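## Task

Take the sample tube from the tray (orange dot on its cap) and set it in the middle hole of one adapter in the centrifuge rotor. Set the water blank (white dot) in the middle hole of the adapter directly across from it. Move the tray's remaining tube into the green rack. Every tube must be pushed fully down and every rotor bucket must hang vertically. If any tube touches the floor, the task fails. The tray's bottles must end upright inside it, and the tray must rest on the work bench with nothing overhanging the edge. Any number of robots may be used. At the end, open the grippers and back away. A robot that falls or ends up leaning fails the task, and anything held in place only by a robot does not count.

## Robot and tools

Robots: two identical Hello Robot Stretch 3 units, r1 and r2. Each has a two-wheel differential base (0.33 m long, 0.34 m wide, passive omni wheel at the rear), a lift on a mast, and one telescoping arm that reaches out to the robot's RIGHT side. The base cannot move sideways. To move the gripper forward or back, drive the base. An on-the-spot turn pivots about the point midway between the drive wheels, 0.05 m behind the front edge. With the arm retracted and the wrist folded, a turn sweeps a circle of radius 0.28 m. An unfolded, level wrist reaches beyond that circle.

Frames: the base frame has its origin on the floor between the drive wheels, x forward, y left, z up. hand_pose is reported in this frame, at the point where the closed fingertips meet. With all wrist joints at 0, the hand's x axis points up, y back along the arm toward the mast, and z to the robot's rear. The odometry frame is the base frame as it was at scene start. Each robot reports only in its own frames, so their relative placement can only be judged from images, lidar_m, wrist_depth_mm and head_depth_mm.

execute_actions(actions, cameras): actions is a list holding exactly one action, or an empty list, which only fetches state and images. The action is an object keyed by robot name ("r1", "r2"), one entry per robot. Each entry may hold:
- base: exactly one of {"translate_m": d}, a straight relative drive in metres from the base's last reported position, forward positive, range -1 to 1; or {"rotate_rad": d}, a relative turn in place in radians, counter-clockwise (left) positive, range -3.2 to 3.2.
- joints: absolute targets by name. lift_m 0 to 1.1 (arm height on the mast); arm_m 0 to 0.52 (extension); wrist_yaw_rad -1.345 to 4.42 (0 along the arm, positive toward the front, 3.0 folded over the base); wrist_pitch_rad -1.57 to 0.451 (0 level, negative tips the fingers down); wrist_roll_rad -2.911 to 2.911 (0 means fingers side by side, level); gripper_m -0.089 to 0.179 (larger is wider; the real fingertip gap is smaller by 0.007 nearly closed to 0.025 wide open, and 0 below 0.007); head_pan_rad -3.953 to 1.73 (0 forward, positive left, -1.57 looks along the arm); head_tilt_rad -1.53 to 0.419 (negative looks down). Tolerances for done: lift and arm ±0.004, wrist yaw/roll ±0.02, pitch ±0.05, gripper ±0.004, head ±0.02.
- contact_limits: {"arm_m": effort %}, 1 to 100; the arm motion ends with contact_stop when its effort reaches that level (negative when retracting). Lower is softer; too low stops immediately. It also caps the arm's holding force until the next action.
All motions start together; each action runs at most 15 s. Unknown keys or out-of-range values reject the whole call. A joint, base or robot left out may still be driving toward an earlier target. cameras lists names like r1_head_camera, r2_wrist_camera or "all"; omitted or null means all, [] means none.

wait(seconds): 0 to 10, commands nothing and returns state and images. zoom_image(camera, region): region is [x0, y0, x1, y1] in pixels of that camera's latest full image, origin top-left, at most 504 by 504. finished_scene(scene): pass the current scene's number once the goal holds; it is final.

Result lines: base_status and joint_status tell how each motion of the last action ended: done (for the base, wheels turned the full amount, even with slip), off_target (resting short and possibly still pushing), contact_stop, time_out, torque_fault. After the last three the target is dropped; a stopped arm or lift goes slack until commanded again, and a loaded slack lift may sag. on_its_own covers things not commanded; its held at value is the held target, not the actual position. motor_effort is percent of max, positive toward larger values, with the peak in brackets; readings have fixed bias and noise. Positive wheel effort pushes forward. base_odometry counts wheel turns, heading -3.142 to 3.142, left positive; turned_by_wheels and turned_by_imu give the turn since last result; base_tilt gives forward and right lean in degrees (a few degrees of fixed error). lidar_m: 12 distances in metres, sector 1 straight ahead, then counter-clockwise (4 left, 7 behind, 10 right), in a plane 0.17 m up, range 0.15 to 12, "-" for nothing; it misses clear objects and may miss thin legs. wrist_depth_mm (45 to 1000) and head_depth_mm (280 to 4000, sideways image) are 7x7 grids of median depth from top-left.

Speed: the base is fast (0.30 m/s, 1.9 rad/s) only with lift_m below 0.30, arm_m below 0.03 and wrist_yaw_rad above 2.54; otherwise 0.10 m/s and 0.63 rad/s.

Gripping: command gripper_m below the object's width; to let go, command at least 0.02 above where contact happened. Neither the reading nor done confirms a hold; check images. Over-squeezing triggers a force reduction, so items can slip; resend a different value to regrip.

Cautions: fold or unfold the wrist only with lift_m 0.32 to 0.95, wrist_pitch_rad -0.4 and roll near 0; once folded, the lift may go down to 0.25. With yaw below -0.4 keep pitch at -0.5 or lower. Pushing with the arm on something rigid while the gripper is above about 0.45 m can tip the robot, especially with raised limits or a second push. Don't drive while holding or hooking something fixed. If a robot snags or leans, reverse the last move in small steps, free the gripper and drop the lift to about 0.2. Keep robots apart: base contact followed by any further driving presses hard and can end the run. Two robots given the same drive can differ by up to 2.5 cm per metre, risky when sharing a load. Wrist servos under sustained strain shut off for 10 s. Avoid drops, slams and hard pushes, keep tubes off the floor, keep bottles upright and the tray on the bench, and expect loose objects to be nudged occasionally.

Each tool is called after ">>>" in YAML: its name, and indented under it one key for each argument.

## Session

I'll start by looking at the current state of the scene.

>>> execute_actions:
  actions: []

Scene clock: 0.00 s.
r1.base_odometry: x=+0.000 y=+0.000 heading=+0.000 (m, m, rad; r1's odometry frame)
r1.turned_by_wheels: +0.000 (rad since the last result)
r1.turned_by_imu: +0.000 (rad since the last result)
r1.base_tilt: forward=-1.0 right=+0.3 (deg)
r1.lidar_m: 1.25 1.80 3.00 3.19 0.84 0.82 0.87 2.23 3.76 1.58 1.21 1.18
r1.head_depth_mm: 1149 1146 1152 1152 1151 1155 1164 / 1221 1214 1219 1229 1225 1238 1225 / 1300 1295 1305 1309 1315 1309 1310 / 1388 1386 1389 1398 1405 1411 1412 / 1494 1495 1507 1511 1506 1509 1520 / 1612 1623 1636 1628 1640 1647 1652 / 1773 1767 1786 1785 1790 1796 1811
r1.base_status: not commanded
r1.joint_positions: lift_m=+0.365 arm_m=-0.002 wrist_yaw_rad=+3.047 wrist_pitch_rad=-0.461 wrist_roll_rad=-0.009 gripper_m=+0.037 head_pan_rad=+0.017 head_tilt_rad=+0.011
r1.joint_status: not commanded
r1.motor_effort: left_wheel=+0 right_wheel=+1 lift_m=+39 arm_m=-1 wrist_yaw_rad=+0 wrist_pitch_rad=+4 wrist_roll_rad=+0 gripper_m=+1 head_pan_rad=+1 head_tilt_rad=+1 (%)
r1.hand_pose: x=-0.0006 y=+0.0745 z=+0.3677 quat_wxyz=(+0.194, +0.692, +0.130, +0.683) (m; r1's base frame)
r1.wrist_depth_mm: - - - - - - - / - - - - - - - / 765 999 992 - - - - / 821 799 822 799 817 817 829 / 663 658 - 672 700 684 691 / 563 576 - 572 574 591 581 / 507 - - - 507 503 510
r2.base_odometry: x=+0.000 y=+0.000 heading=+0.000 (m, m, rad; r2's odometry frame)
r2.turned_by_wheels: +0.000 (rad since the last result)
r2.turned_by_imu: +0.000 (rad since the last result)
r2.base_tilt: forward=+2.9 right=-1.0 (deg)
r2.lidar_m: 1.32 4.94 1.69 1.06 0.95 0.96 1.16 2.23 3.76 4.19 1.07 1.09
r2.head_depth_mm: 2220 3520 - - - 1394 2116 / 2219 3465 - - - 1482 2202 / 2241 3501 - - 2337 1710 2083 / 2262 3532 - - 2049 1903 1918 / 2240 3302 - 2164 2163 2180 2158 / 2254 3266 - - - 2871 2249 / 2245 3319 - - - 3206 2233
r2.base_status: not commanded
r2.joint_positions: lift_m=+0.377 arm_m=-0.003 wrist_yaw_rad=+2.864 wrist_pitch_rad=-0.628 wrist_roll_rad=+0.016 gripper_m=+0.037 head_pan_rad=-0.010 head_tilt_rad=-0.021
r2.joint_status: not commanded
r2.motor_effort: left_wheel=+2 right_wheel=+0 lift_m=+20 arm_m=+0 wrist_yaw_rad=+0 wrist_pitch_rad=+7 wrist_roll_rad=+1 gripper_m=+1 head_pan_rad=+0 head_tilt_rad=+3 (%)
r2.hand_pose: x=+0.0318 y=+0.0436 z=+0.3457 quat_wxyz=(+0.311, +0.701, +0.121, +0.630) (m; r2's base frame)
r2.wrist_depth_mm: - 989 - - - - - / - - 994 939 923 903 872 / 812 - 819 789 774 738 730 / 733 - 690 674 658 640 629 / 622 608 610 584 585 572 549 / 549 556 - 524 502 498 489 / 496 - - - 456 448 444
pictures: r1_head_camera (sideways: a quarter turn clockwise sets it upright), r1_nav_camera (sideways: a quarter turn counterclockwise sets it upright), r1_wrist_camera, r2_head_camera (sideways: a quarter turn clockwise sets it upright), r2_nav_camera (sideways: a quarter turn counterclockwise sets it upright), r2_wrist_camera
Images, in order (width x height): r1_head_camera 896x504, r1_nav_camera 672x504, r1_wrist_camera 644x364, r2_head_camera 896x504, r2_nav_camera 672x504, r2_wrist_camera 644x364.

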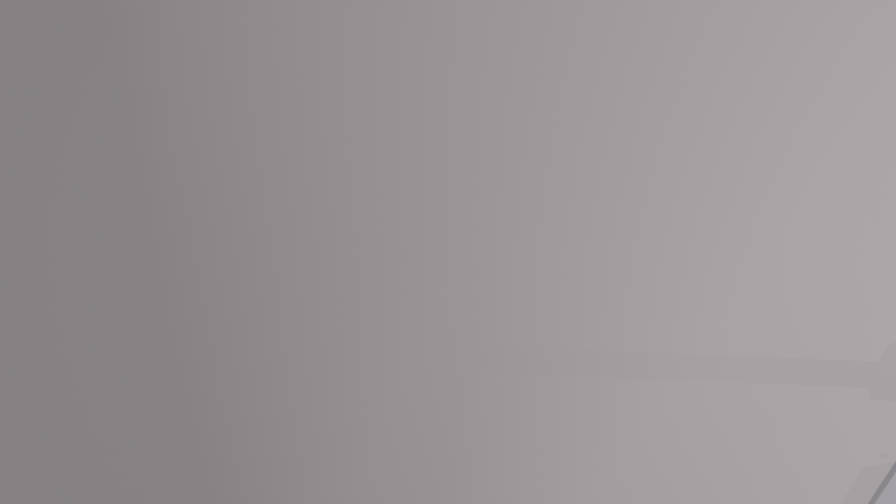

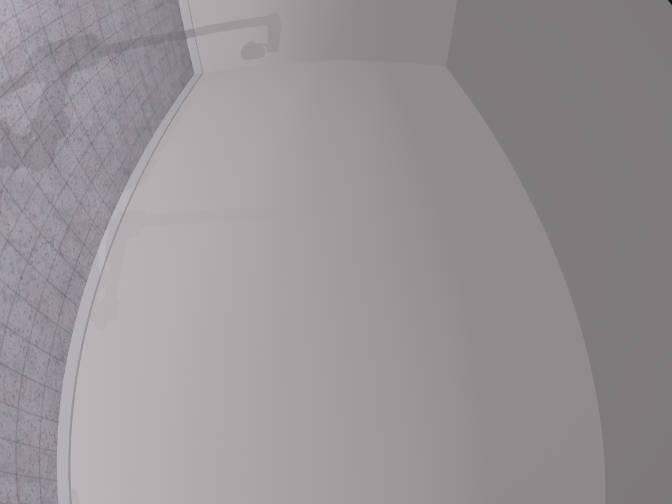

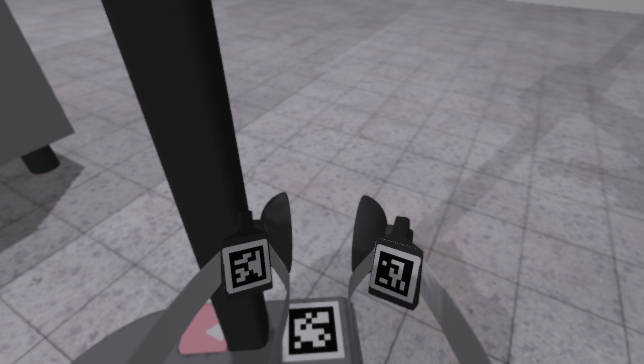

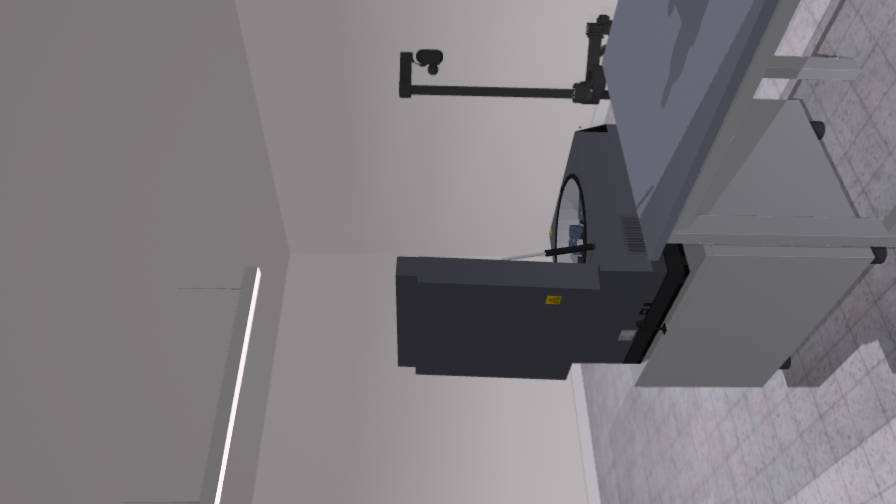

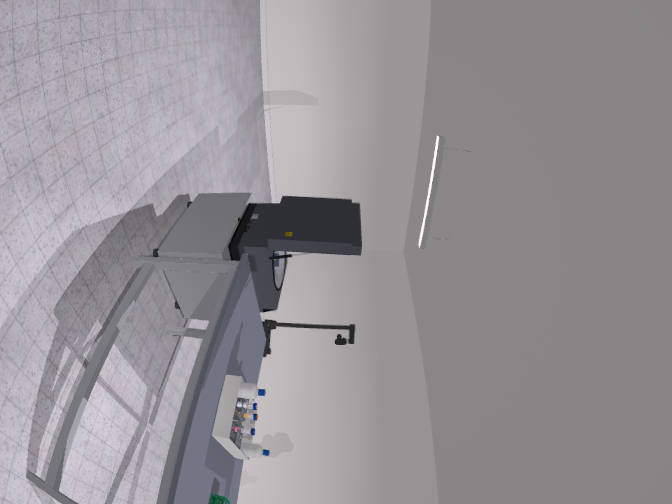

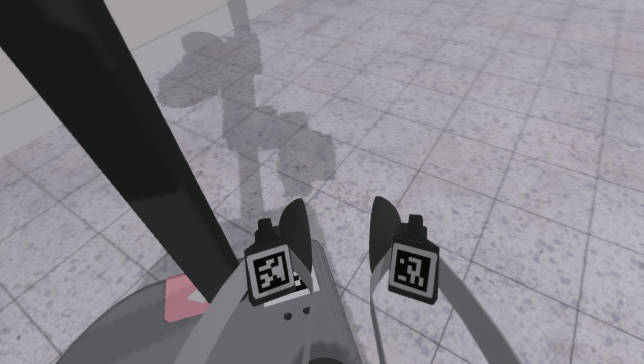

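>>> execute_actions:
  actions:
    - {"r1": {"joints": {"head_pan_rad": -3.0, "head_tilt_rad": -0.5}}, "r2": {"joints": {"head_pan_rad": -0.6, "head_tilt_rad": -0.4}}}
  cameras: ["r1_head_camera", "r1_nav_camera", "r2_head_camera", "r2_nav_camera"]

Scene clock: 6.97 s.
r1.base_odometry: x=+0.000 y=+0.000 heading=+0.000 (m, m, rad; r1's odometry frame)
r1.turned_by_wheels: +0.000 (rad since the last result)
r1.turned_by_imu: -0.001 (rad since the last result)
r1.base_tilt: forward=-1.1 right=+0.2 (deg)
r1.lidar_m: 1.25 1.80 3.00 3.17 0.84 0.82 0.87 2.24 3.75 1.58 1.21 1.18
r1.head_depth_mm: 3424 3670 1630 1698 1044 1119 1254 / 3692 3911 1465 2375 1172 1253 1291 / 3968 - 1455 1255 1818 1519 1322 / - - 1450 2267 1906 1542 1313 / - - 1443 2431 1902 1552 1311 / - 2394 1606 2441 1888 1536 1303 / - - 2938 2427 1891 1539 1311
r1.base_status: not commanded
r1.joint_positions: lift_m=+0.365 arm_m=-0.002 wrist_yaw_rad=+3.047 wrist_pitch_rad=-0.461 wrist_roll_rad=-0.009 gripper_m=+0.037 head_pan_rad=-2.993 head_tilt_rad=-0.494
r1.joint_status: all done
r1.motor_effort: left_wheel=+0(0) right_wheel=+0(0) lift_m=+40(39) arm_m=-1(0) wrist_yaw_rad=+0(0) wrist_pitch_rad=+4(4) wrist_roll_rad=+0(0) gripper_m=+1(0) head_pan_rad=-2(33) head_tilt_rad=-1(20) (%)
r1.hand_pose: x=-0.0006 y=+0.0745 z=+0.3677 quat_wxyz=(+0.194, +0.692, +0.130, +0.683) (m; r1's base frame)
r1.wrist_depth_mm: - - - - - - - / - - - - - - - / 768 985 997 983 - 994 - / 787 789 828 799 827 791 829 / 667 669 - 669 695 674 672 / 569 563 - 579 567 584 583 / 501 - - - 507 511 514
r2.base_odometry: x=+0.000 y=+0.000 heading=+0.000 (m, m, rad; r2's odometry frame)
r2.turned_by_wheels: +0.000 (rad since the last result)
r2.turned_by_imu: -0.001 (rad since the last result)
r2.base_tilt: forward=+2.9 right=-1.1 (deg)
r2.lidar_m: 1.32 4.93 1.69 1.06 0.95 0.96 1.16 2.23 3.75 4.17 1.08 1.09
r2.head_depth_mm: 3244 3542 3686 1340 2032 1780 1354 / 3377 3620 3792 1345 2123 1784 1406 / 3465 3675 3882 1349 2219 1784 1450 / 3595 3893 - 1351 2304 1792 1449 / 3692 3969 - 1346 2299 1673 1457 / 3801 - - 1423 2313 1682 1445 / 3904 - 3086 1529 2304 1672 1451
r2.base_status: not commanded
r2.joint_positions: lift_m=+0.377 arm_m=-0.003 wrist_yaw_rad=+2.864 wrist_pitch_rad=-0.628 wrist_roll_rad=+0.016 gripper_m=+0.037 head_pan_rad=-0.593 head_tilt_rad=-0.395
r2.joint_status: all done
r2.motor_effort: left_wheel=+1(1) right_wheel=+0(1) lift_m=+19(20) arm_m=+0(0) wrist_yaw_rad=+1(0) wrist_pitch_rad=+7(6) wrist_roll_rad=+1(1) gripper_m=+0(0) head_pan_rad=-3(21) head_tilt_rad=-2(24) (%)
r2.hand_pose: x=+0.0318 y=+0.0436 z=+0.3457 quat_wxyz=(+0.311, +0.701, +0.121, +0.630) (m; r2's base frame)
r2.wrist_depth_mm: - - - - - - - / - - 988 955 940 901 876 / 812 - 823 808 778 746 735 / 726 - 684 672 663 649 628 / 618 615 614 580 582 561 555 / 545 552 - 523 494 506 489 / 490 - - - 458 450 450
pictures: r1_head_camera (sideways: a quarter turn clockwise sets it upright), r1_nav_camera (sideways: a quarter turn counterclockwise sets it upright), r2_head_camera (sideways: a quarter turn clockwise sets it upright), r2_nav_camera (sideways: a quarter turn counterclockwise sets it upright)
Images, in order (width x height): r1_head_camera 896x504, r1_nav_camera 672x504, r2_head_camera 896x504, r2_nav_camera 672x504.

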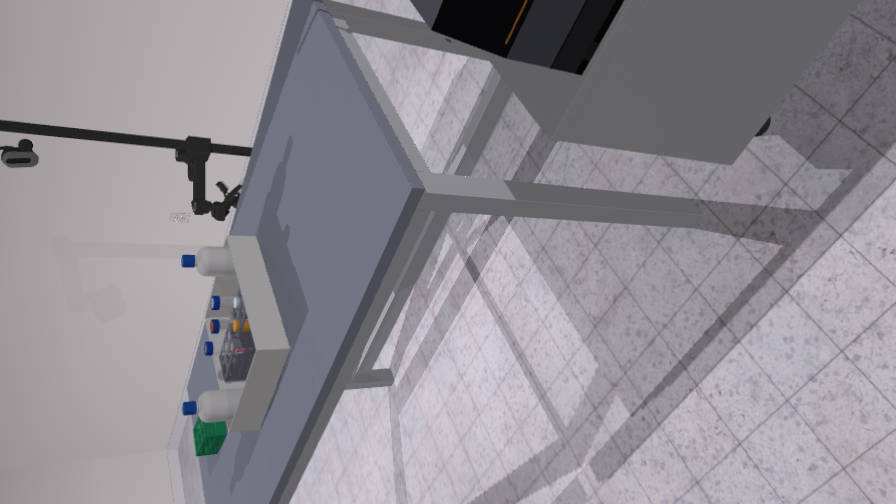

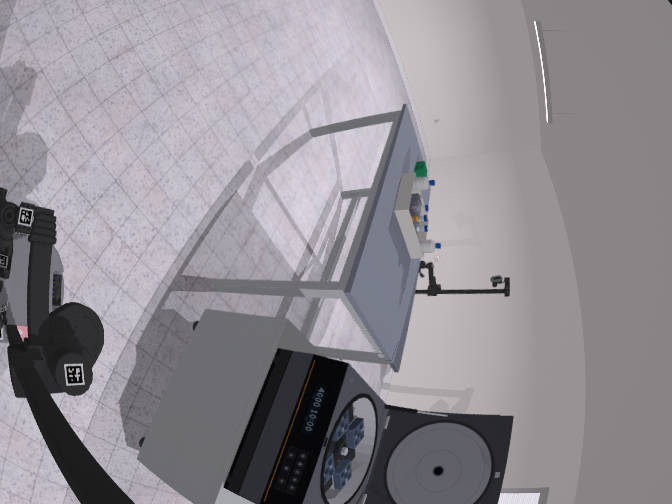

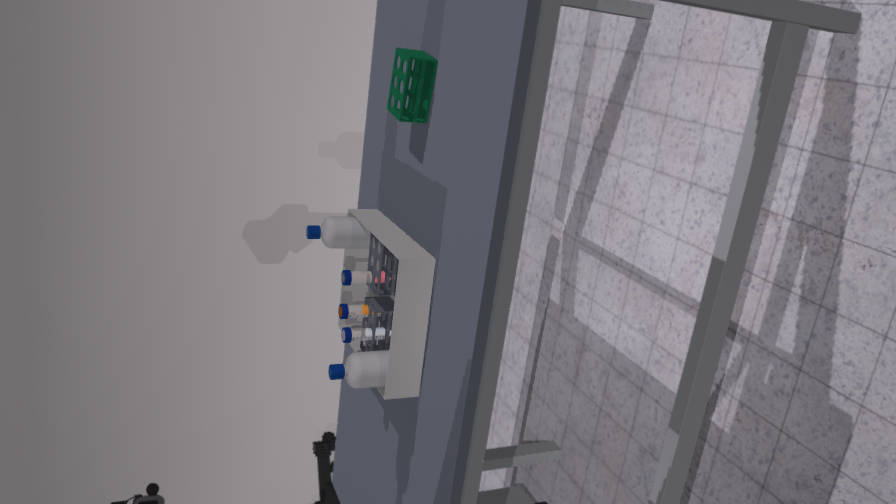

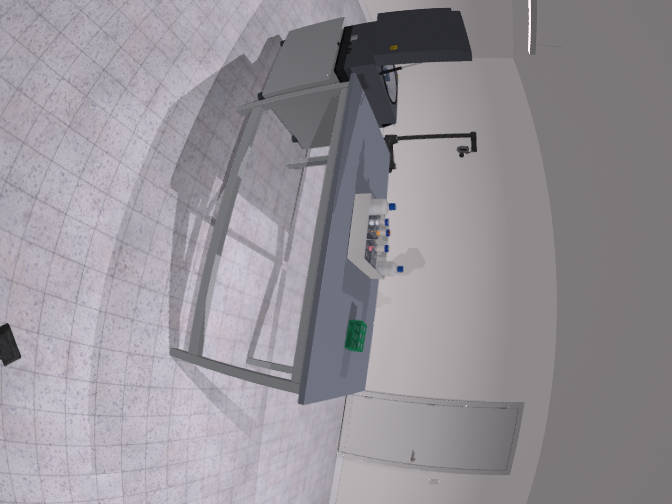

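>>> zoom_image:
  camera: "r2_head_camera"
  region: [290, 190, 450, 410]

>>> zoom_image:
  camera: "r1_head_camera"
  region: [160, 220, 320, 470]

>>> zoom_image:
  camera: "r1_nav_camera"
  region: [200, 330, 540, 504]

Region (290, 190, 450, 410) of r2_head_camera's 896x504 image, scaled by 2.291, with more detail than that image has; it fills the left 367 columns of this view, and the rest is white.

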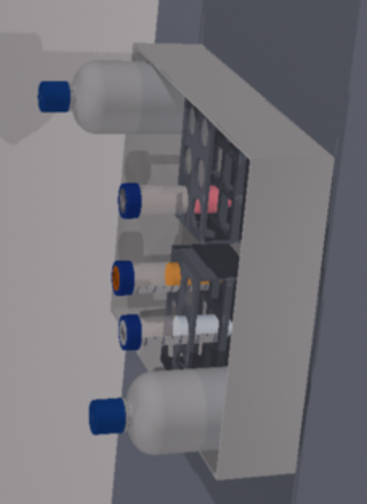

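Region (160, 220, 320, 470) of r1_head_camera's 896x504 image, scaled by 2.016, with more detail than that image has; it fills the left 323 columns of this view, and the rest is white.

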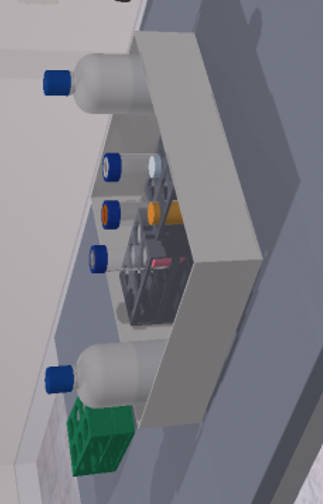

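Region (200, 330, 540, 504) of r1_nav_camera's 672x504 image, scaled by 1.482, with more detail than that image has; it fills the top 258 rows of this view, and the rest is white.

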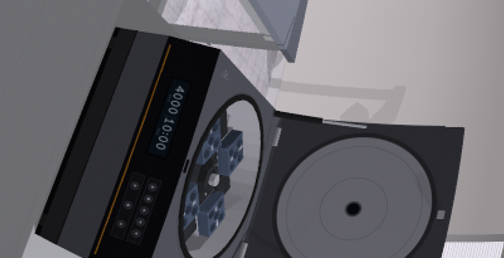

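>>> execute_actions:
  actions:
    - {"r1": {"joints": {"head_pan_rad": -3.7, "head_tilt_rad": -0.55, "lift_m": 0.285, "wrist_pitch_rad": -0.4, "wrist_yaw_rad": 3.0}}, "r2": {"joints": {"lift_m": 0.285, "wrist_pitch_rad": -0.4, "wrist_yaw_rad": 3.0}}}
  cameras: ["r1_head_camera", "r1_nav_camera"]

Scene clock: 128.63 s.
r1.base_odometry: x=+0.000 y=+0.000 heading=+0.000 (m, m, rad; r1's odometry frame)
r1.turned_by_wheels: +0.000 (rad since the last result)
r1.turned_by_imu: -0.001 (rad since the last result)
r1.base_tilt: forward=-1.0 right=+0.2 (deg)
r1.lidar_m: 1.25 1.80 3.00 3.18 0.84 0.82 0.87 2.24 3.77 1.58 1.21 1.18
r1.head_depth_mm: 3073 3456 3169 2305 1783 1527 - / 3021 3347 2976 1229 1103 1235 1283 / 1202 1318 1272 975 1073 1249 1286 / 1203 1343 1262 983 1081 1262 1273 / 1214 1345 1260 984 1091 1276 1275 / 1227 1351 1250 990 1101 1287 1276 / 3179 3501 2929 1002 1117 1298 1269
r1.base_status: not commanded
r1.joint_positions: lift_m=+0.285 arm_m=-0.002 wrist_yaw_rad=+3.003 wrist_pitch_rad=-0.423 wrist_roll_rad=-0.009 gripper_m=+0.037 head_pan_rad=-3.693 head_tilt_rad=-0.543
r1.joint_status: all done
r1.motor_effort: left_wheel=+0(0) right_wheel=+0(0) lift_m=+25(32) arm_m=-1(0) wrist_yaw_rad=-3(3) wrist_pitch_rad=+6(6) wrist_roll_rad=+0(0) gripper_m=-1(1) head_pan_rad=-2(29) head_tilt_rad=-2(8) (%)
r1.hand_pose: x=+0.0096 y=+0.0784 z=+0.2971 quat_wxyz=(+0.196, +0.697, +0.101, +0.683) (m; r1's base frame)
r1.wrist_depth_mm: - - - - - - - / - - - - - - - / 844 884 925 901 920 928 916 / 705 704 698 736 710 725 732 / 591 575 - 592 610 598 603 / 501 514 - 524 488 508 516 / - - - - 441 439 437
r2.base_odometry: x=+0.000 y=+0.000 heading=+0.000 (m, m, rad; r2's odometry frame)
r2.turned_by_wheels: +0.000 (rad since the last result)
r2.turned_by_imu: -0.001 (rad since the last result)
r2.base_tilt: forward=+3.0 right=-1.0 (deg)
r2.lidar_m: 1.32 4.95 1.69 1.06 0.95 0.96 1.16 2.23 3.74 4.19 1.08 1.08
r2.head_depth_mm: 3261 3521 3715 1338 2060 1774 1355 / 3339 3590 3806 1340 2107 1782 1416 / 3465 3734 3909 1343 2202 1779 1439 / 3598 3855 - 1339 2303 1778 1451 / 3680 3983 - 1343 2315 1681 1444 / 3836 - - 1424 2326 1673 1450 / 3917 - - 1524 2326 1677 1449
r2.base_status: not commanded
r2.joint_positions: lift_m=+0.285 arm_m=-0.003 wrist_yaw_rad=+2.997 wrist_pitch_rad=-0.421 wrist_roll_rad=+0.016 gripper_m=+0.037 head_pan_rad=-0.593 head_tilt_rad=-0.395
r2.joint_status: all done
r2.motor_effort: left_wheel=+1(1) right_wheel=+0(0) lift_m=+16(17) arm_m=-1(0) wrist_yaw_rad=+2(5) wrist_pitch_rad=+10(10) wrist_roll_rad=+1(0) gripper_m=+1(0) head_pan_rad=-2(3) head_tilt_rad=-2(2) (%)
r2.hand_pose: x=+0.0111 y=+0.0796 z=+0.2973 quat_wxyz=(+0.198, +0.705, +0.096, +0.674) (m; r2's base frame)
r2.wrist_depth_mm: 730 - - - - - - / 770 - - - - - - / 796 888 989 943 914 876 855 / 785 780 746 727 718 684 667 / 629 622 - 602 602 566 560 / 533 524 - - 475 487 474 / 462 - - - 426 422 413
pictures: r1_head_camera (sideways: a quarter turn clockwise sets it upright), r1_nav_camera (sideways: a quarter turn counterclockwise sets it upright)
Images, in order (width x height): r1_head_camera 896x504, r1_nav_camera 672x504.

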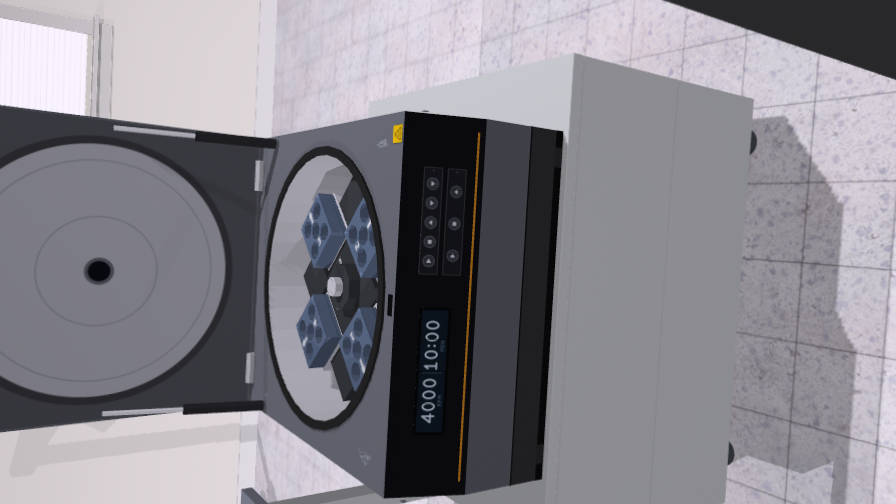

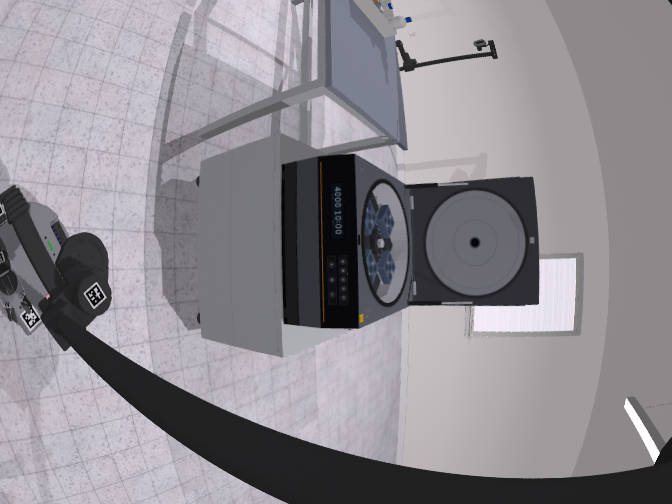

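>>> zoom_image:
  camera: "r1_head_camera"
  region: [250, 130, 410, 440]

Region (250, 130, 410, 440) of r1_head_camera's 896x504 image, scaled by 1.626, with more detail than that image has; it fills the left 260 columns of this view, and the rest is white.

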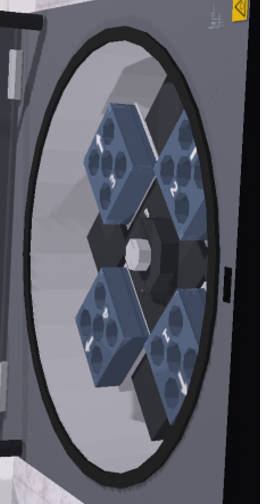

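>>> execute_actions:
  actions:
    - {"r1": {"base": {"rotate_rad": -2.515}, "joints": {"head_pan_rad": -0.4, "head_tilt_rad": -0.6}}, "r2": {"base": {"rotate_rad": -0.338}, "joints": {"head_pan_rad": -0.2, "head_tilt_rad": -0.6}}}
  cameras: ["r1_head_camera", "r2_head_camera"]

Scene clock: 191.90 s.
r1.base_odometry: x=+0.000 y=+0.000 heading=-2.515 (m, m, rad; r1's odometry frame)
r1.turned_by_wheels: -2.515 (rad since the last result)
r1.turned_by_imu: -2.544 (rad since the last result)
r1.base_tilt: forward=-1.0 right=+0.3 (deg)
r1.lidar_m: 2.24 2.84 1.46 1.19 1.19 1.30 2.03 3.00 3.29 0.83 0.82 0.91
r1.head_depth_mm: 3630 3709 1407 1289 1124 1250 1253 / 3913 1704 1228 2079 1303 1393 1253 / - 1676 1235 1992 1598 1457 1248 / - 1574 2322 2140 1722 1442 1248 / - 1557 2557 2128 1708 1438 1238 / - 1655 2767 2143 1714 1441 1244 / - 1998 2611 2110 1717 1439 1234
r1.base_status: done
r1.joint_positions: lift_m=+0.285 arm_m=-0.002 wrist_yaw_rad=+3.003 wrist_pitch_rad=-0.423 wrist_roll_rad=-0.009 gripper_m=+0.037 head_pan_rad=-0.407 head_tilt_rad=-0.593
r1.joint_status: all done
r1.motor_effort: left_wheel=+3(12) right_wheel=-2(7) lift_m=+25(25) arm_m=-1(1) wrist_yaw_rad=-3(4) wrist_pitch_rad=+6(7) wrist_roll_rad=+0(0) gripper_m=+0(1) head_pan_rad=+3(34) head_tilt_rad=-2(8) (%)
r1.hand_pose: x=+0.0097 y=+0.0783 z=+0.2971 quat_wxyz=(+0.196, +0.697, +0.101, +0.683) (m; r1's base frame)
r1.wrist_depth_mm: 929 - - - - - - / - - - - - - - / 887 875 910 931 915 935 943 / 709 689 715 710 722 725 727 / 581 585 - 592 613 599 597 / 500 510 - 523 490 510 504 / - - - - 438 439 438
r2.base_odometry: x=+0.000 y=+0.000 heading=-0.338 (m, m, rad; r2's odometry frame)
r2.turned_by_wheels: -0.338 (rad since the last result)
r2.turned_by_imu: -0.339 (rad since the last result)
r2.base_tilt: forward=+2.9 right=-1.0 (deg)
r2.lidar_m: 1.13 1.55 3.59 1.34 0.99 0.95 0.99 1.36 3.74 3.88 3.89 1.08
r2.head_depth_mm: 3283 3474 1239 2174 1780 1447 1257 / 3412 3664 1248 2191 1795 1482 1270 / 3547 1597 1244 2268 1707 1488 1263 / 3678 1696 1313 2267 1696 1490 1269 / 3760 1576 1394 2271 1713 1495 1268 / 3984 1943 1390 2261 1758 1496 1273 / - 1963 1484 2294 1788 1492 1280
r2.base_status: done
r2.joint_positions: lift_m=+0.285 arm_m=-0.003 wrist_yaw_rad=+2.997 wrist_pitch_rad=-0.420 wrist_roll_rad=+0.016 gripper_m=+0.037 head_pan_rad=-0.207 head_tilt_rad=-0.593
r2.joint_status: all done
r2.motor_effort: left_wheel=+4(14) right_wheel=-2(5) lift_m=+16(17) arm_m=+0(0) wrist_yaw_rad=+3(3) wrist_pitch_rad=+10(10) wrist_roll_rad=+1(1) gripper_m=-1(1) head_pan_rad=+3(21) head_tilt_rad=-3(20) (%)
r2.hand_pose: x=+0.0111 y=+0.0796 z=+0.2973 quat_wxyz=(+0.198, +0.705, +0.096, +0.674) (m; r2's base frame)
r2.wrist_depth_mm: 822 - - - - - - / 841 - - - - - - / 878 985 988 950 914 886 845 / 810 778 753 731 718 693 677 / 633 634 - 589 600 566 553 / 536 528 - - 479 487 474 / 463 - - - 430 419 412
pictures: r1_head_camera (sideways: a quarter turn clockwise sets it upright), r2_head_camera (sideways: a quarter turn clockwise sets it upright)
Images, in order (width x height): r1_head_camera 896x504, r2_head_camera 896x504.

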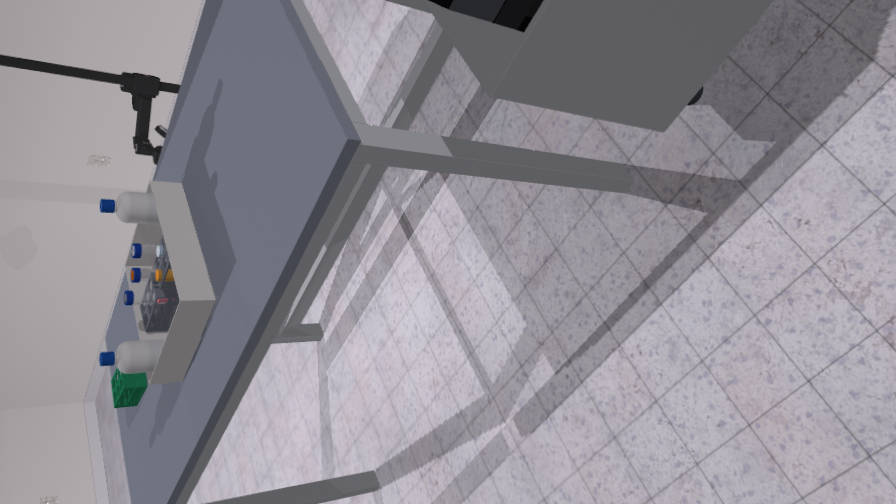

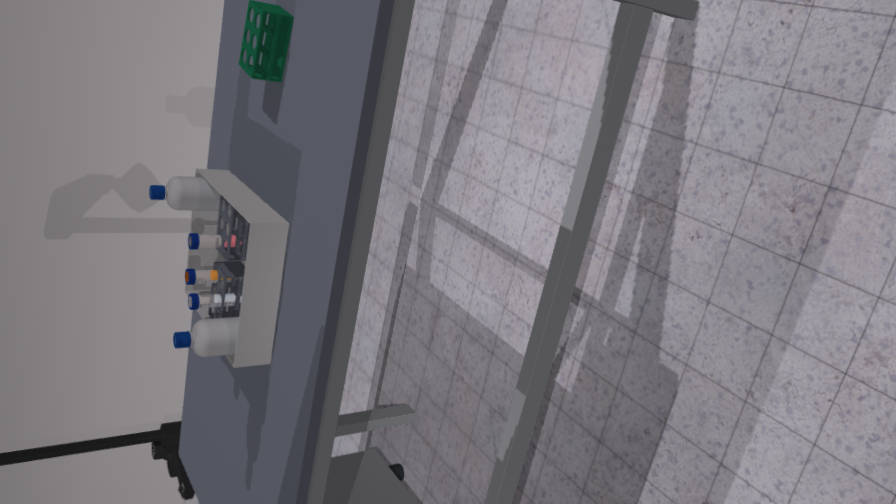

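>>> execute_actions:
  actions:
    - {"r1": {"base": {"translate_m": 1.0}}, "r2": {"base": {"translate_m": 0.55}}}
  cameras: ["r1_nav_camera", "r2_nav_camera"]

Scene clock: 210.20 s.
r1.base_odometry: x=-0.810 y=-0.587 heading=-2.515 (m, m, rad; r1's odometry frame)
r1.turned_by_wheels: +0.000 (rad since the last result)
r1.turned_by_imu: +0.001 (rad since the last result)
r1.base_tilt: forward=-1.0 right=+0.2 (deg)
r1.lidar_m: 1.24 3.73 1.89 1.54 1.54 1.69 2.66 1.13 0.65 0.56 1.14 1.26
r1.head_depth_mm: 3215 3497 1110 816 715 1392 1259 / 3512 3692 1044 848 754 1444 1249 / 3857 3893 1064 881 1600 1451 1253 / - - 1159 908 1710 1450 1246 / - - 1143 1002 1713 1445 1248 / - - 1141 2031 1672 1443 1244 / - - 1248 1931 1669 1447 1238
r1.base_status: done
r1.joint_positions: lift_m=+0.285 arm_m=-0.002 wrist_yaw_rad=+3.003 wrist_pitch_rad=-0.422 wrist_roll_rad=-0.009 gripper_m=+0.037 head_pan_rad=-0.407 head_tilt_rad=-0.593
r1.joint_status: not commanded
r1.motor_effort: left_wheel=+2(10) right_wheel=-2(5) lift_m=+25(26) arm_m=-1(1) wrist_yaw_rad=-3(2) wrist_pitch_rad=+6(7) wrist_roll_rad=+1(0) gripper_m=+0(0) head_pan_rad=+3(3) head_tilt_rad=-2(2) (%)
r1.hand_pose: x=+0.0097 y=+0.0784 z=+0.2972 quat_wxyz=(+0.196, +0.697, +0.101, +0.683) (m; r1's base frame)
r1.wrist_depth_mm: - - - - - - - / - - - - - - - / 880 859 902 898 916 904 927 / 709 705 716 710 716 721 721 / 584 589 - 593 611 591 598 / 493 511 - 522 490 506 507 / - - - - 439 439 441
r2.base_odometry: x=+0.519 y=-0.182 heading=-0.338 (m, m, rad; r2's odometry frame)
r2.turned_by_wheels: +0.000 (rad since the last result)
r2.turned_by_imu: +0.003 (rad since the last result)
r2.base_tilt: forward=+2.9 right=-1.0 (deg)
r2.lidar_m: 0.64 0.88 4.68 1.99 1.46 1.42 1.48 2.04 4.02 4.19 0.63 0.61
r2.head_depth_mm: 2867 3150 1231 916 751 1479 1258 / 2955 3231 1100 917 776 1479 1216 / 3093 3428 1203 891 802 1482 1215 / 3161 3500 1080 926 1658 1485 1217 / 3288 3715 958 928 1704 1503 1271 / 3497 3808 1253 929 1754 1492 1268 / 3636 3989 1261 951 1814 1427 1278
r2.base_status: done
r2.joint_positions: lift_m=+0.285 arm_m=-0.003 wrist_yaw_rad=+2.997 wrist_pitch_rad=-0.420 wrist_roll_rad=+0.016 gripper_m=+0.037 head_pan_rad=-0.207 head_tilt_rad=-0.594
r2.joint_status: not commanded
r2.motor_effort: left_wheel=+4(17) right_wheel=-2(3) lift_m=+16(16) arm_m=-1(0) wrist_yaw_rad=+2(3) wrist_pitch_rad=+10(10) wrist_roll_rad=+1(1) gripper_m=-1(0) head_pan_rad=+2(3) head_tilt_rad=-3(3) (%)
r2.hand_pose: x=+0.0110 y=+0.0797 z=+0.2974 quat_wxyz=(+0.198, +0.705, +0.096, +0.674) (m; r2's base frame)
r2.wrist_depth_mm: - - - - - - - / - - - - - - - / - - 981 951 915 886 843 / 814 765 753 731 722 692 672 / 644 621 - 595 597 568 560 / 534 525 - - 480 485 476 / 466 - - - 428 420 418
pictures: r1_nav_camera (sideways: a quarter turn counterclockwise sets it upright), r2_nav_camera (sideways: a quarter turn counterclockwise sets it upright)
Images, in order (width x height): r1_nav_camera 672x504, r2_nav_camera 672x504.

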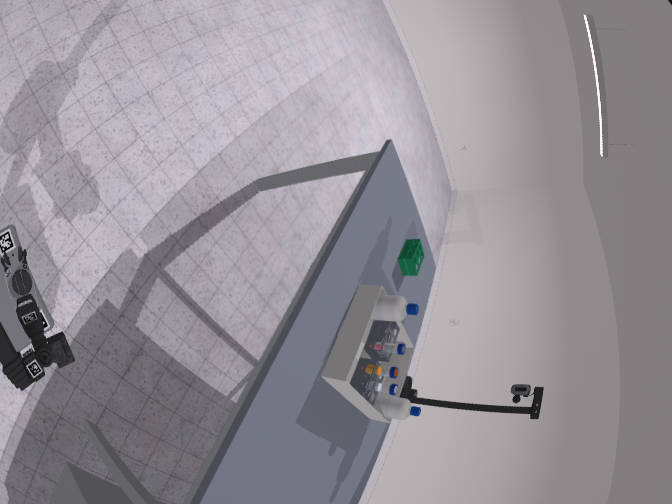

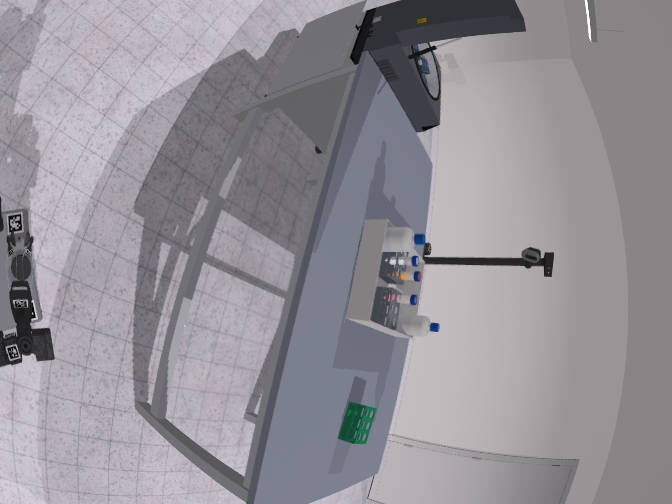

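>>> execute_actions:
  actions:
    - {"r1": {"base": {"translate_m": 0.25}, "joints": {"lift_m": 0.9, "head_pan_rad": -0.9, "head_tilt_rad": -0.8}}, "r2": {"base": {"translate_m": 0.416}, "joints": {"lift_m": 0.9, "head_pan_rad": -0.4, "head_tilt_rad": -0.8}}}
  cameras: ["r1_head_camera", "r2_head_camera"]

Scene clock: 240.00 s.
r1.base_odometry: x=-1.012 y=-0.733 heading=-2.515 (m, m, rad; r1's odometry frame)
r1.turned_by_wheels: +0.000 (rad since the last result)
r1.turned_by_imu: -0.001 (rad since the last result)
r1.base_tilt: forward=-1.0 right=+0.2 (deg)
r1.lidar_m: 0.98 3.94 2.00 1.64 1.63 1.79 2.82 0.91 0.64 1.06 1.06 1.17
r1.head_depth_mm: 2785 995 836 703 616 - 1151 / 2801 856 802 699 629 1325 1158 / 2908 956 806 699 1395 1303 1161 / 3037 963 828 699 1413 1304 1150 / 3117 883 733 696 1447 1305 1159 / 3119 1021 783 694 1471 1301 1153 / 3225 983 828 725 1473 1301 1155
r1.base_status: done
r1.joint_positions: lift_m=+0.900 arm_m=-0.002 wrist_yaw_rad=+3.003 wrist_pitch_rad=-0.422 wrist_roll_rad=-0.009 gripper_m=+0.037 head_pan_rad=-0.893 head_tilt_rad=-0.790
r1.joint_status: all done
r1.motor_effort: left_wheel=+2(11) right_wheel=-2(5) lift_m=+49(49) arm_m=-1(1) wrist_yaw_rad=-2(3) wrist_pitch_rad=+6(6) wrist_roll_rad=+0(1) gripper_m=+1(0) head_pan_rad=-3(26) head_tilt_rad=-2(15) (%)
r1.hand_pose: x=+0.0098 y=+0.0784 z=+0.9114 quat_wxyz=(+0.195, +0.697, +0.101, +0.683) (m; r1's base frame)
r1.wrist_depth_mm: - - - - - - - / - - - - - - - / - - - - - - - / - - - - - - - / - - - - - - - / - - - - - - - / - - - - - - -
r2.base_odometry: x=+0.911 y=-0.320 heading=-0.338 (m, m, rad; r2's odometry frame)
r2.turned_by_wheels: +0.000 (rad since the last result)
r2.turned_by_imu: +0.002 (rad since the last result)
r2.base_tilt: forward=+2.9 right=-1.0 (deg)
r2.lidar_m: 0.27 0.37 1.38 2.48 1.83 1.77 1.85 2.57 4.21 0.36 0.27 0.26
r2.head_depth_mm: 2647 2681 861 715 609 530 1108 / 2707 2705 788 698 603 532 1133 / 2761 2731 786 713 614 533 1132 / 2667 1575 819 719 614 536 1151 / 2865 2770 750 643 615 537 1165 / 2916 2783 854 617 617 548 1138 / 2994 2781 883 730 620 559 1139
r2.base_status: done
r2.joint_positions: lift_m=+0.900 arm_m=-0.003 wrist_yaw_rad=+2.998 wrist_pitch_rad=-0.419 wrist_roll_rad=+0.016 gripper_m=+0.037 head_pan_rad=-0.393 head_tilt_rad=-0.791
r2.joint_status: all done
r2.motor_effort: left_wheel=+3(16) right_wheel=-1(4) lift_m=+23(22) arm_m=+0(0) wrist_yaw_rad=+2(2) wrist_pitch_rad=+9(9) wrist_roll_rad=+1(0) gripper_m=+0(0) head_pan_rad=-3(17) head_tilt_rad=-4(19) (%)
r2.hand_pose: x=+0.0109 y=+0.0798 z=+0.9121 quat_wxyz=(+0.198, +0.705, +0.096, +0.674) (m; r2's base frame)
r2.wrist_depth_mm: - - - - - - 929 / - - - - - - 906 / - - - - - - 572 / - - - - - - 485 / - - - - - - - / - - - - - - - / - - - - - - -
pictures: r1_head_camera (sideways: a quarter turn clockwise sets it upright), r2_head_camera (sideways: a quarter turn clockwise sets it upright)
Images, in order (width x height): r1_head_camera 896x504, r2_head_camera 896x504.

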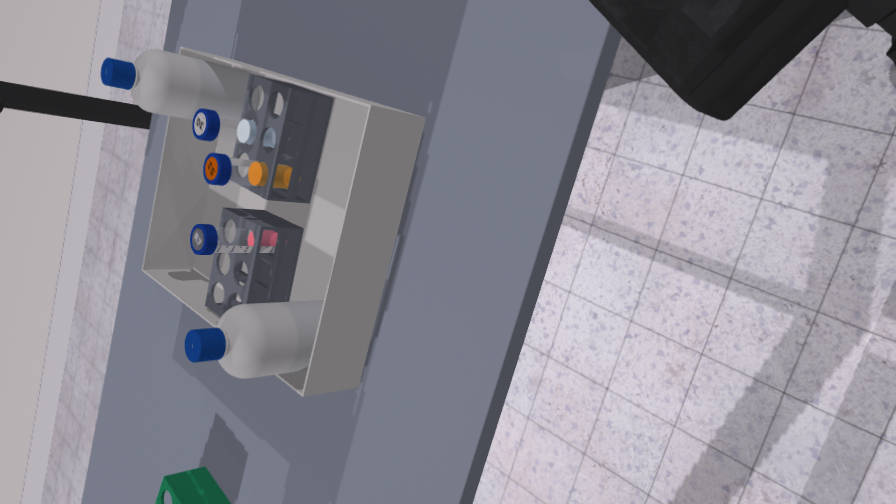

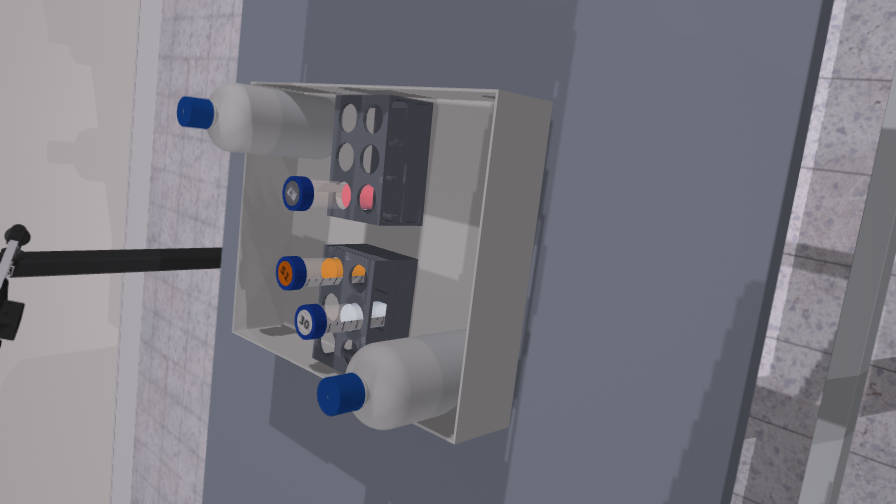

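>>> execute_actions:
  actions:
    - {"r1": {"base": {"rotate_rad": -0.43}, "joints": {"wrist_yaw_rad": 0.0, "head_pan_rad": -0.6}}, "r2": {"base": {"rotate_rad": 1.03}, "joints": {"wrist_yaw_rad": 0.0, "head_pan_rad": -1.57, "head_tilt_rad": -0.8}}}
  cameras: ["r1_nav_camera", "r2_head_camera"]

Scene clock: 306.27 s.
r1.base_odometry: x=-1.012 y=-0.733 heading=-2.945 (m, m, rad; r1's odometry frame)
r1.turned_by_wheels: -0.430 (rad since the last result)
r1.turned_by_imu: -0.437 (rad since the last result)
r1.base_tilt: forward=-1.0 right=+0.2 (deg)
r1.lidar_m: 1.22 0.98 3.30 1.89 1.62 1.63 1.88 3.25 0.78 0.64 1.06 1.06
r1.head_depth_mm: 2796 1034 837 700 630 1298 1168 / 2882 1033 832 700 628 1305 1168 / 2847 868 812 698 641 1307 1157 / 2948 955 808 698 1391 1302 1165 / 2931 954 826 696 1406 1296 1159 / 2970 964 727 693 1418 1310 1158 / 3036 1017 735 693 1448 1293 1150
r1.base_status: done
r1.joint_positions: lift_m=+0.900 arm_m=-0.002 wrist_yaw_rad=+0.004 wrist_pitch_rad=-0.422 wrist_roll_rad=-0.009 gripper_m=+0.037 head_pan_rad=-0.607 head_tilt_rad=-0.790
r1.joint_status: all done
r1.motor_effort: left_wheel=+2(6) right_wheel=-2(6) lift_m=+49(49) arm_m=-1(1) wrist_yaw_rad=-4(4) wrist_pitch_rad=+6(6) wrist_roll_rad=+0(0) gripper_m=+1(0) head_pan_rad=+3(19) head_tilt_rad=-3(3) (%)
r1.hand_pose: x=-0.0207 y=-0.3673 z=+0.9114 quat_wxyz=(+0.695, +0.150, -0.688, -0.146) (m; r1's base frame)
r1.wrist_depth_mm: - - - - - - - / - 794 - 915 729 803 - / 572 575 581 627 746 910 - / 455 457 454 457 772 - - / 370 375 384 566 822 - - / 316 319 - 991 - - - / 277 287 - - - - -
r2.base_odometry: x=+0.911 y=-0.320 heading=+0.692 (m, m, rad; r2's odometry frame)
r2.turned_by_wheels: +1.030 (rad since the last result)
r2.turned_by_imu: +1.034 (rad since the last result)
r2.base_tilt: forward=+2.8 right=-0.9 (deg)
r2.lidar_m: 1.24 2.54 1.85 1.77 1.83 2.50 4.22 0.37 0.27 0.26 0.27 0.37
r2.head_depth_mm: 2723 2723 863 716 - - - / 2749 2733 869 736 - - - / 2749 2763 817 742 - - - / 2720 2749 804 720 615 535 1153 / 2668 1590 848 718 617 537 1160 / 2768 2808 849 705 618 538 1171 / 2837 2807 822 592 619 539 1176
r2.base_status: done
r2.joint_positions: lift_m=+0.900 arm_m=-0.003 wrist_yaw_rad=+0.004 wrist_pitch_rad=-0.419 wrist_roll_rad=+0.016 gripper_m=+0.037 head_pan_rad=-1.563 head_tilt_rad=-0.791
r2.joint_status: all done
r2.motor_effort: left_wheel=-2(6) right_wheel=+1(3) lift_m=+23(23) arm_m=+0(0) wrist_yaw_rad=-2(4) wrist_pitch_rad=+10(9) wrist_roll_rad=+1(1) gripper_m=+0(0) head_pan_rad=-2(34) head_tilt_rad=-4(4) (%)
r2.hand_pose: x=-0.0207 y=-0.3663 z=+0.9121 quat_wxyz=(+0.687, +0.148, -0.697, -0.147) (m; r2's base frame)
r2.wrist_depth_mm: - - - - - - - / - - - 511 - - - / 676 576 600 532 595 569 554 / 260 417 430 442 463 431 399 / 273 369 393 375 388 367 363 / 282 282 286 298 311 314 309 / 294 292 286 280 277 272 269
pictures: r1_nav_camera (sideways: a quarter turn counterclockwise sets it upright), r2_head_camera (sideways: a quarter turn clockwise sets it upright)
Images, in order (width x height): r1_nav_camera 672x504, r2_head_camera 896x504.

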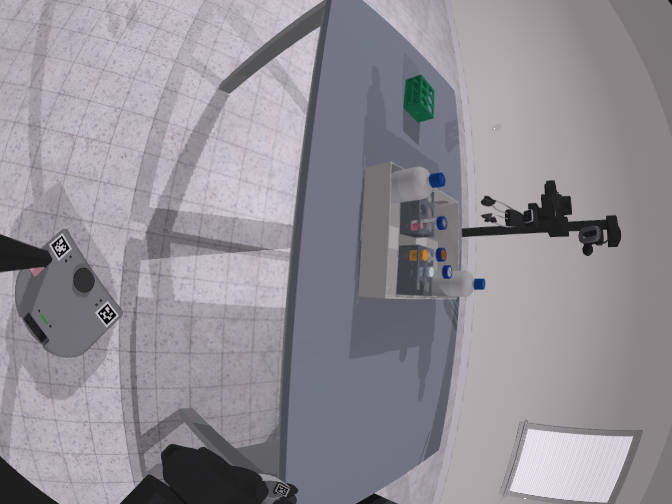

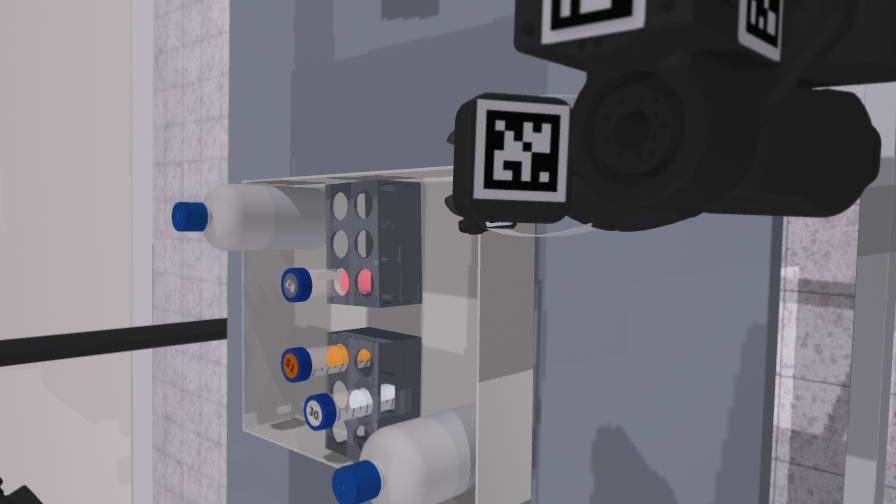

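>>> execute_actions:
  actions:
    - {"r1": {"base": {"translate_m": 0.21}, "joints": {"lift_m": 1.1, "wrist_pitch_rad": -1.57, "gripper_m": 0.07}}, "r2": {"base": {"translate_m": 0.10}, "joints": {"lift_m": 1.1, "wrist_pitch_rad": -1.57, "gripper_m": 0.07}}}
  cameras: ["r1_nav_camera", "r2_wrist_camera"]

Scene clock: 334.27 s.
r1.base_odometry: x=-1.218 y=-0.774 heading=-2.944 (m, m, rad; r1's odometry frame)
r1.turned_by_wheels: +0.000 (rad since the last result)
r1.turned_by_imu: -0.001 (rad since the last result)
r1.base_tilt: forward=-1.0 right=+0.2 (deg)
r1.lidar_m: 1.05 0.79 3.57 2.04 1.77 1.78 2.06 3.51 0.69 0.96 0.91 0.91
r1.head_depth_mm: 2657 2446 792 670 592 531 1149 / 2735 2542 724 695 591 530 1166 / 2702 1345 807 698 599 529 1161 / 2810 1019 732 694 601 538 1160 / 2850 1024 755 589 600 546 1159 / 2871 1011 827 651 598 556 1153 / 2978 1016 824 695 600 1231 1152
r1.base_status: done
r1.joint_positions: lift_m=+1.098 arm_m=-0.002 wrist_yaw_rad=+0.003 wrist_pitch_rad=-1.562 wrist_roll_rad=-0.009 gripper_m=+0.070 head_pan_rad=-0.607 head_tilt_rad=-0.790
r1.joint_status: all done
joint sent to its limit — the command would take r1.lift_m past its upper limit, so that joint was sent only as far as its limit.
r1.motor_effort: left_wheel=+2(7) right_wheel=-3(4) lift_m=+49(49) arm_m=-1(1) wrist_yaw_rad=-3(3) wrist_pitch_rad=-2(5) wrist_roll_rad=+0(0) gripper_m=+0(98) head_pan_rad=+2(2) head_tilt_rad=-3(3) (%)
r1.hand_pose: x=-0.0217 y=-0.1216 z=+0.9801 quat_wxyz=(+0.505, +0.501, -0.499, -0.495) (m; r1's base frame)
r1.wrist_depth_mm: 362 364 354 - - - - / 374 368 - - - - - / 388 385 - - - - - / 399 - - - - - - / 413 - - - - - - / - - - - - - - / - - - - - - -
r2.base_odometry: x=+0.988 y=-0.256 heading=+0.692 (m, m, rad; r2's odometry frame)
r2.turned_by_wheels: +0.000 (rad since the last result)
r2.turned_by_imu: +0.000 (rad since the last result)
r2.base_tilt: forward=+2.9 right=-1.0 (deg)
r2.lidar_m: 1.23 2.54 1.84 1.78 1.84 2.50 4.31 0.37 0.27 0.26 0.27 0.37
r2.head_depth_mm: - - - - - - - / - - - - - - - / 2601 1361 - - - - 973 / 2694 2639 856 718 626 517 969 / 2740 2770 826 595 618 537 1067 / 2776 2751 881 616 619 538 1182 / 2801 2794 888 730 619 540 1175
r2.base_status: done
r2.joint_positions: lift_m=+1.100 arm_m=-0.003 wrist_yaw_rad=+0.003 wrist_pitch_rad=-1.565 wrist_roll_rad=+0.016 gripper_m=+0.070 head_pan_rad=-1.563 head_tilt_rad=-0.791
r2.joint_status: all done
r2.motor_effort: left_wheel=-2(5) right_wheel=+1(4) lift_m=+23(20) arm_m=+0(0) wrist_yaw_rad=-2(2) wrist_pitch_rad=-3(8) wrist_roll_rad=+1(1) gripper_m=+1(78) head_pan_rad=-3(3) head_tilt_rad=-4(4) (%)
r2.hand_pose: x=-0.0217 y=-0.1196 z=+0.9821 quat_wxyz=(+0.498, +0.495, -0.504, -0.502) (m; r2's base frame)
r2.wrist_depth_mm: 365 360 356 352 350 343 342 / 376 371 369 364 360 925 - / - - - - - - - / - - - - - - - / - - - - - - - / - - - - - - - / - - - - - - -
pictures: r1_nav_camera (sideways: a quarter turn counterclockwise sets it upright), r2_wrist_camera
Images, in order (width x height): r1_nav_camera 672x504, r2_wrist_camera 644x364.

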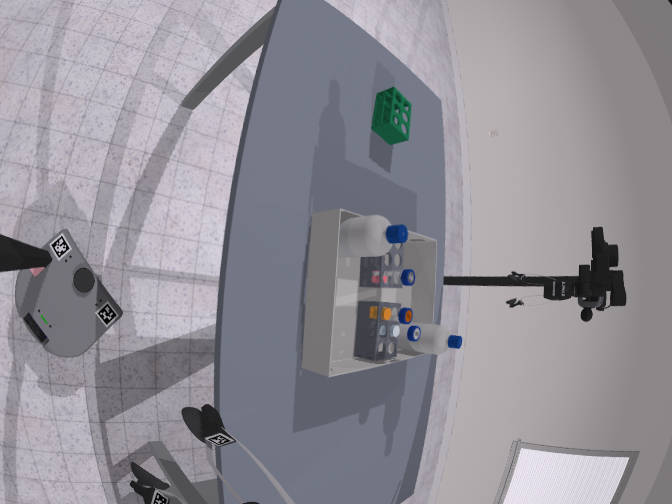

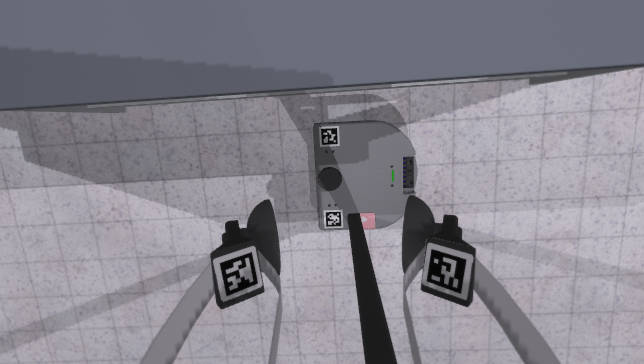

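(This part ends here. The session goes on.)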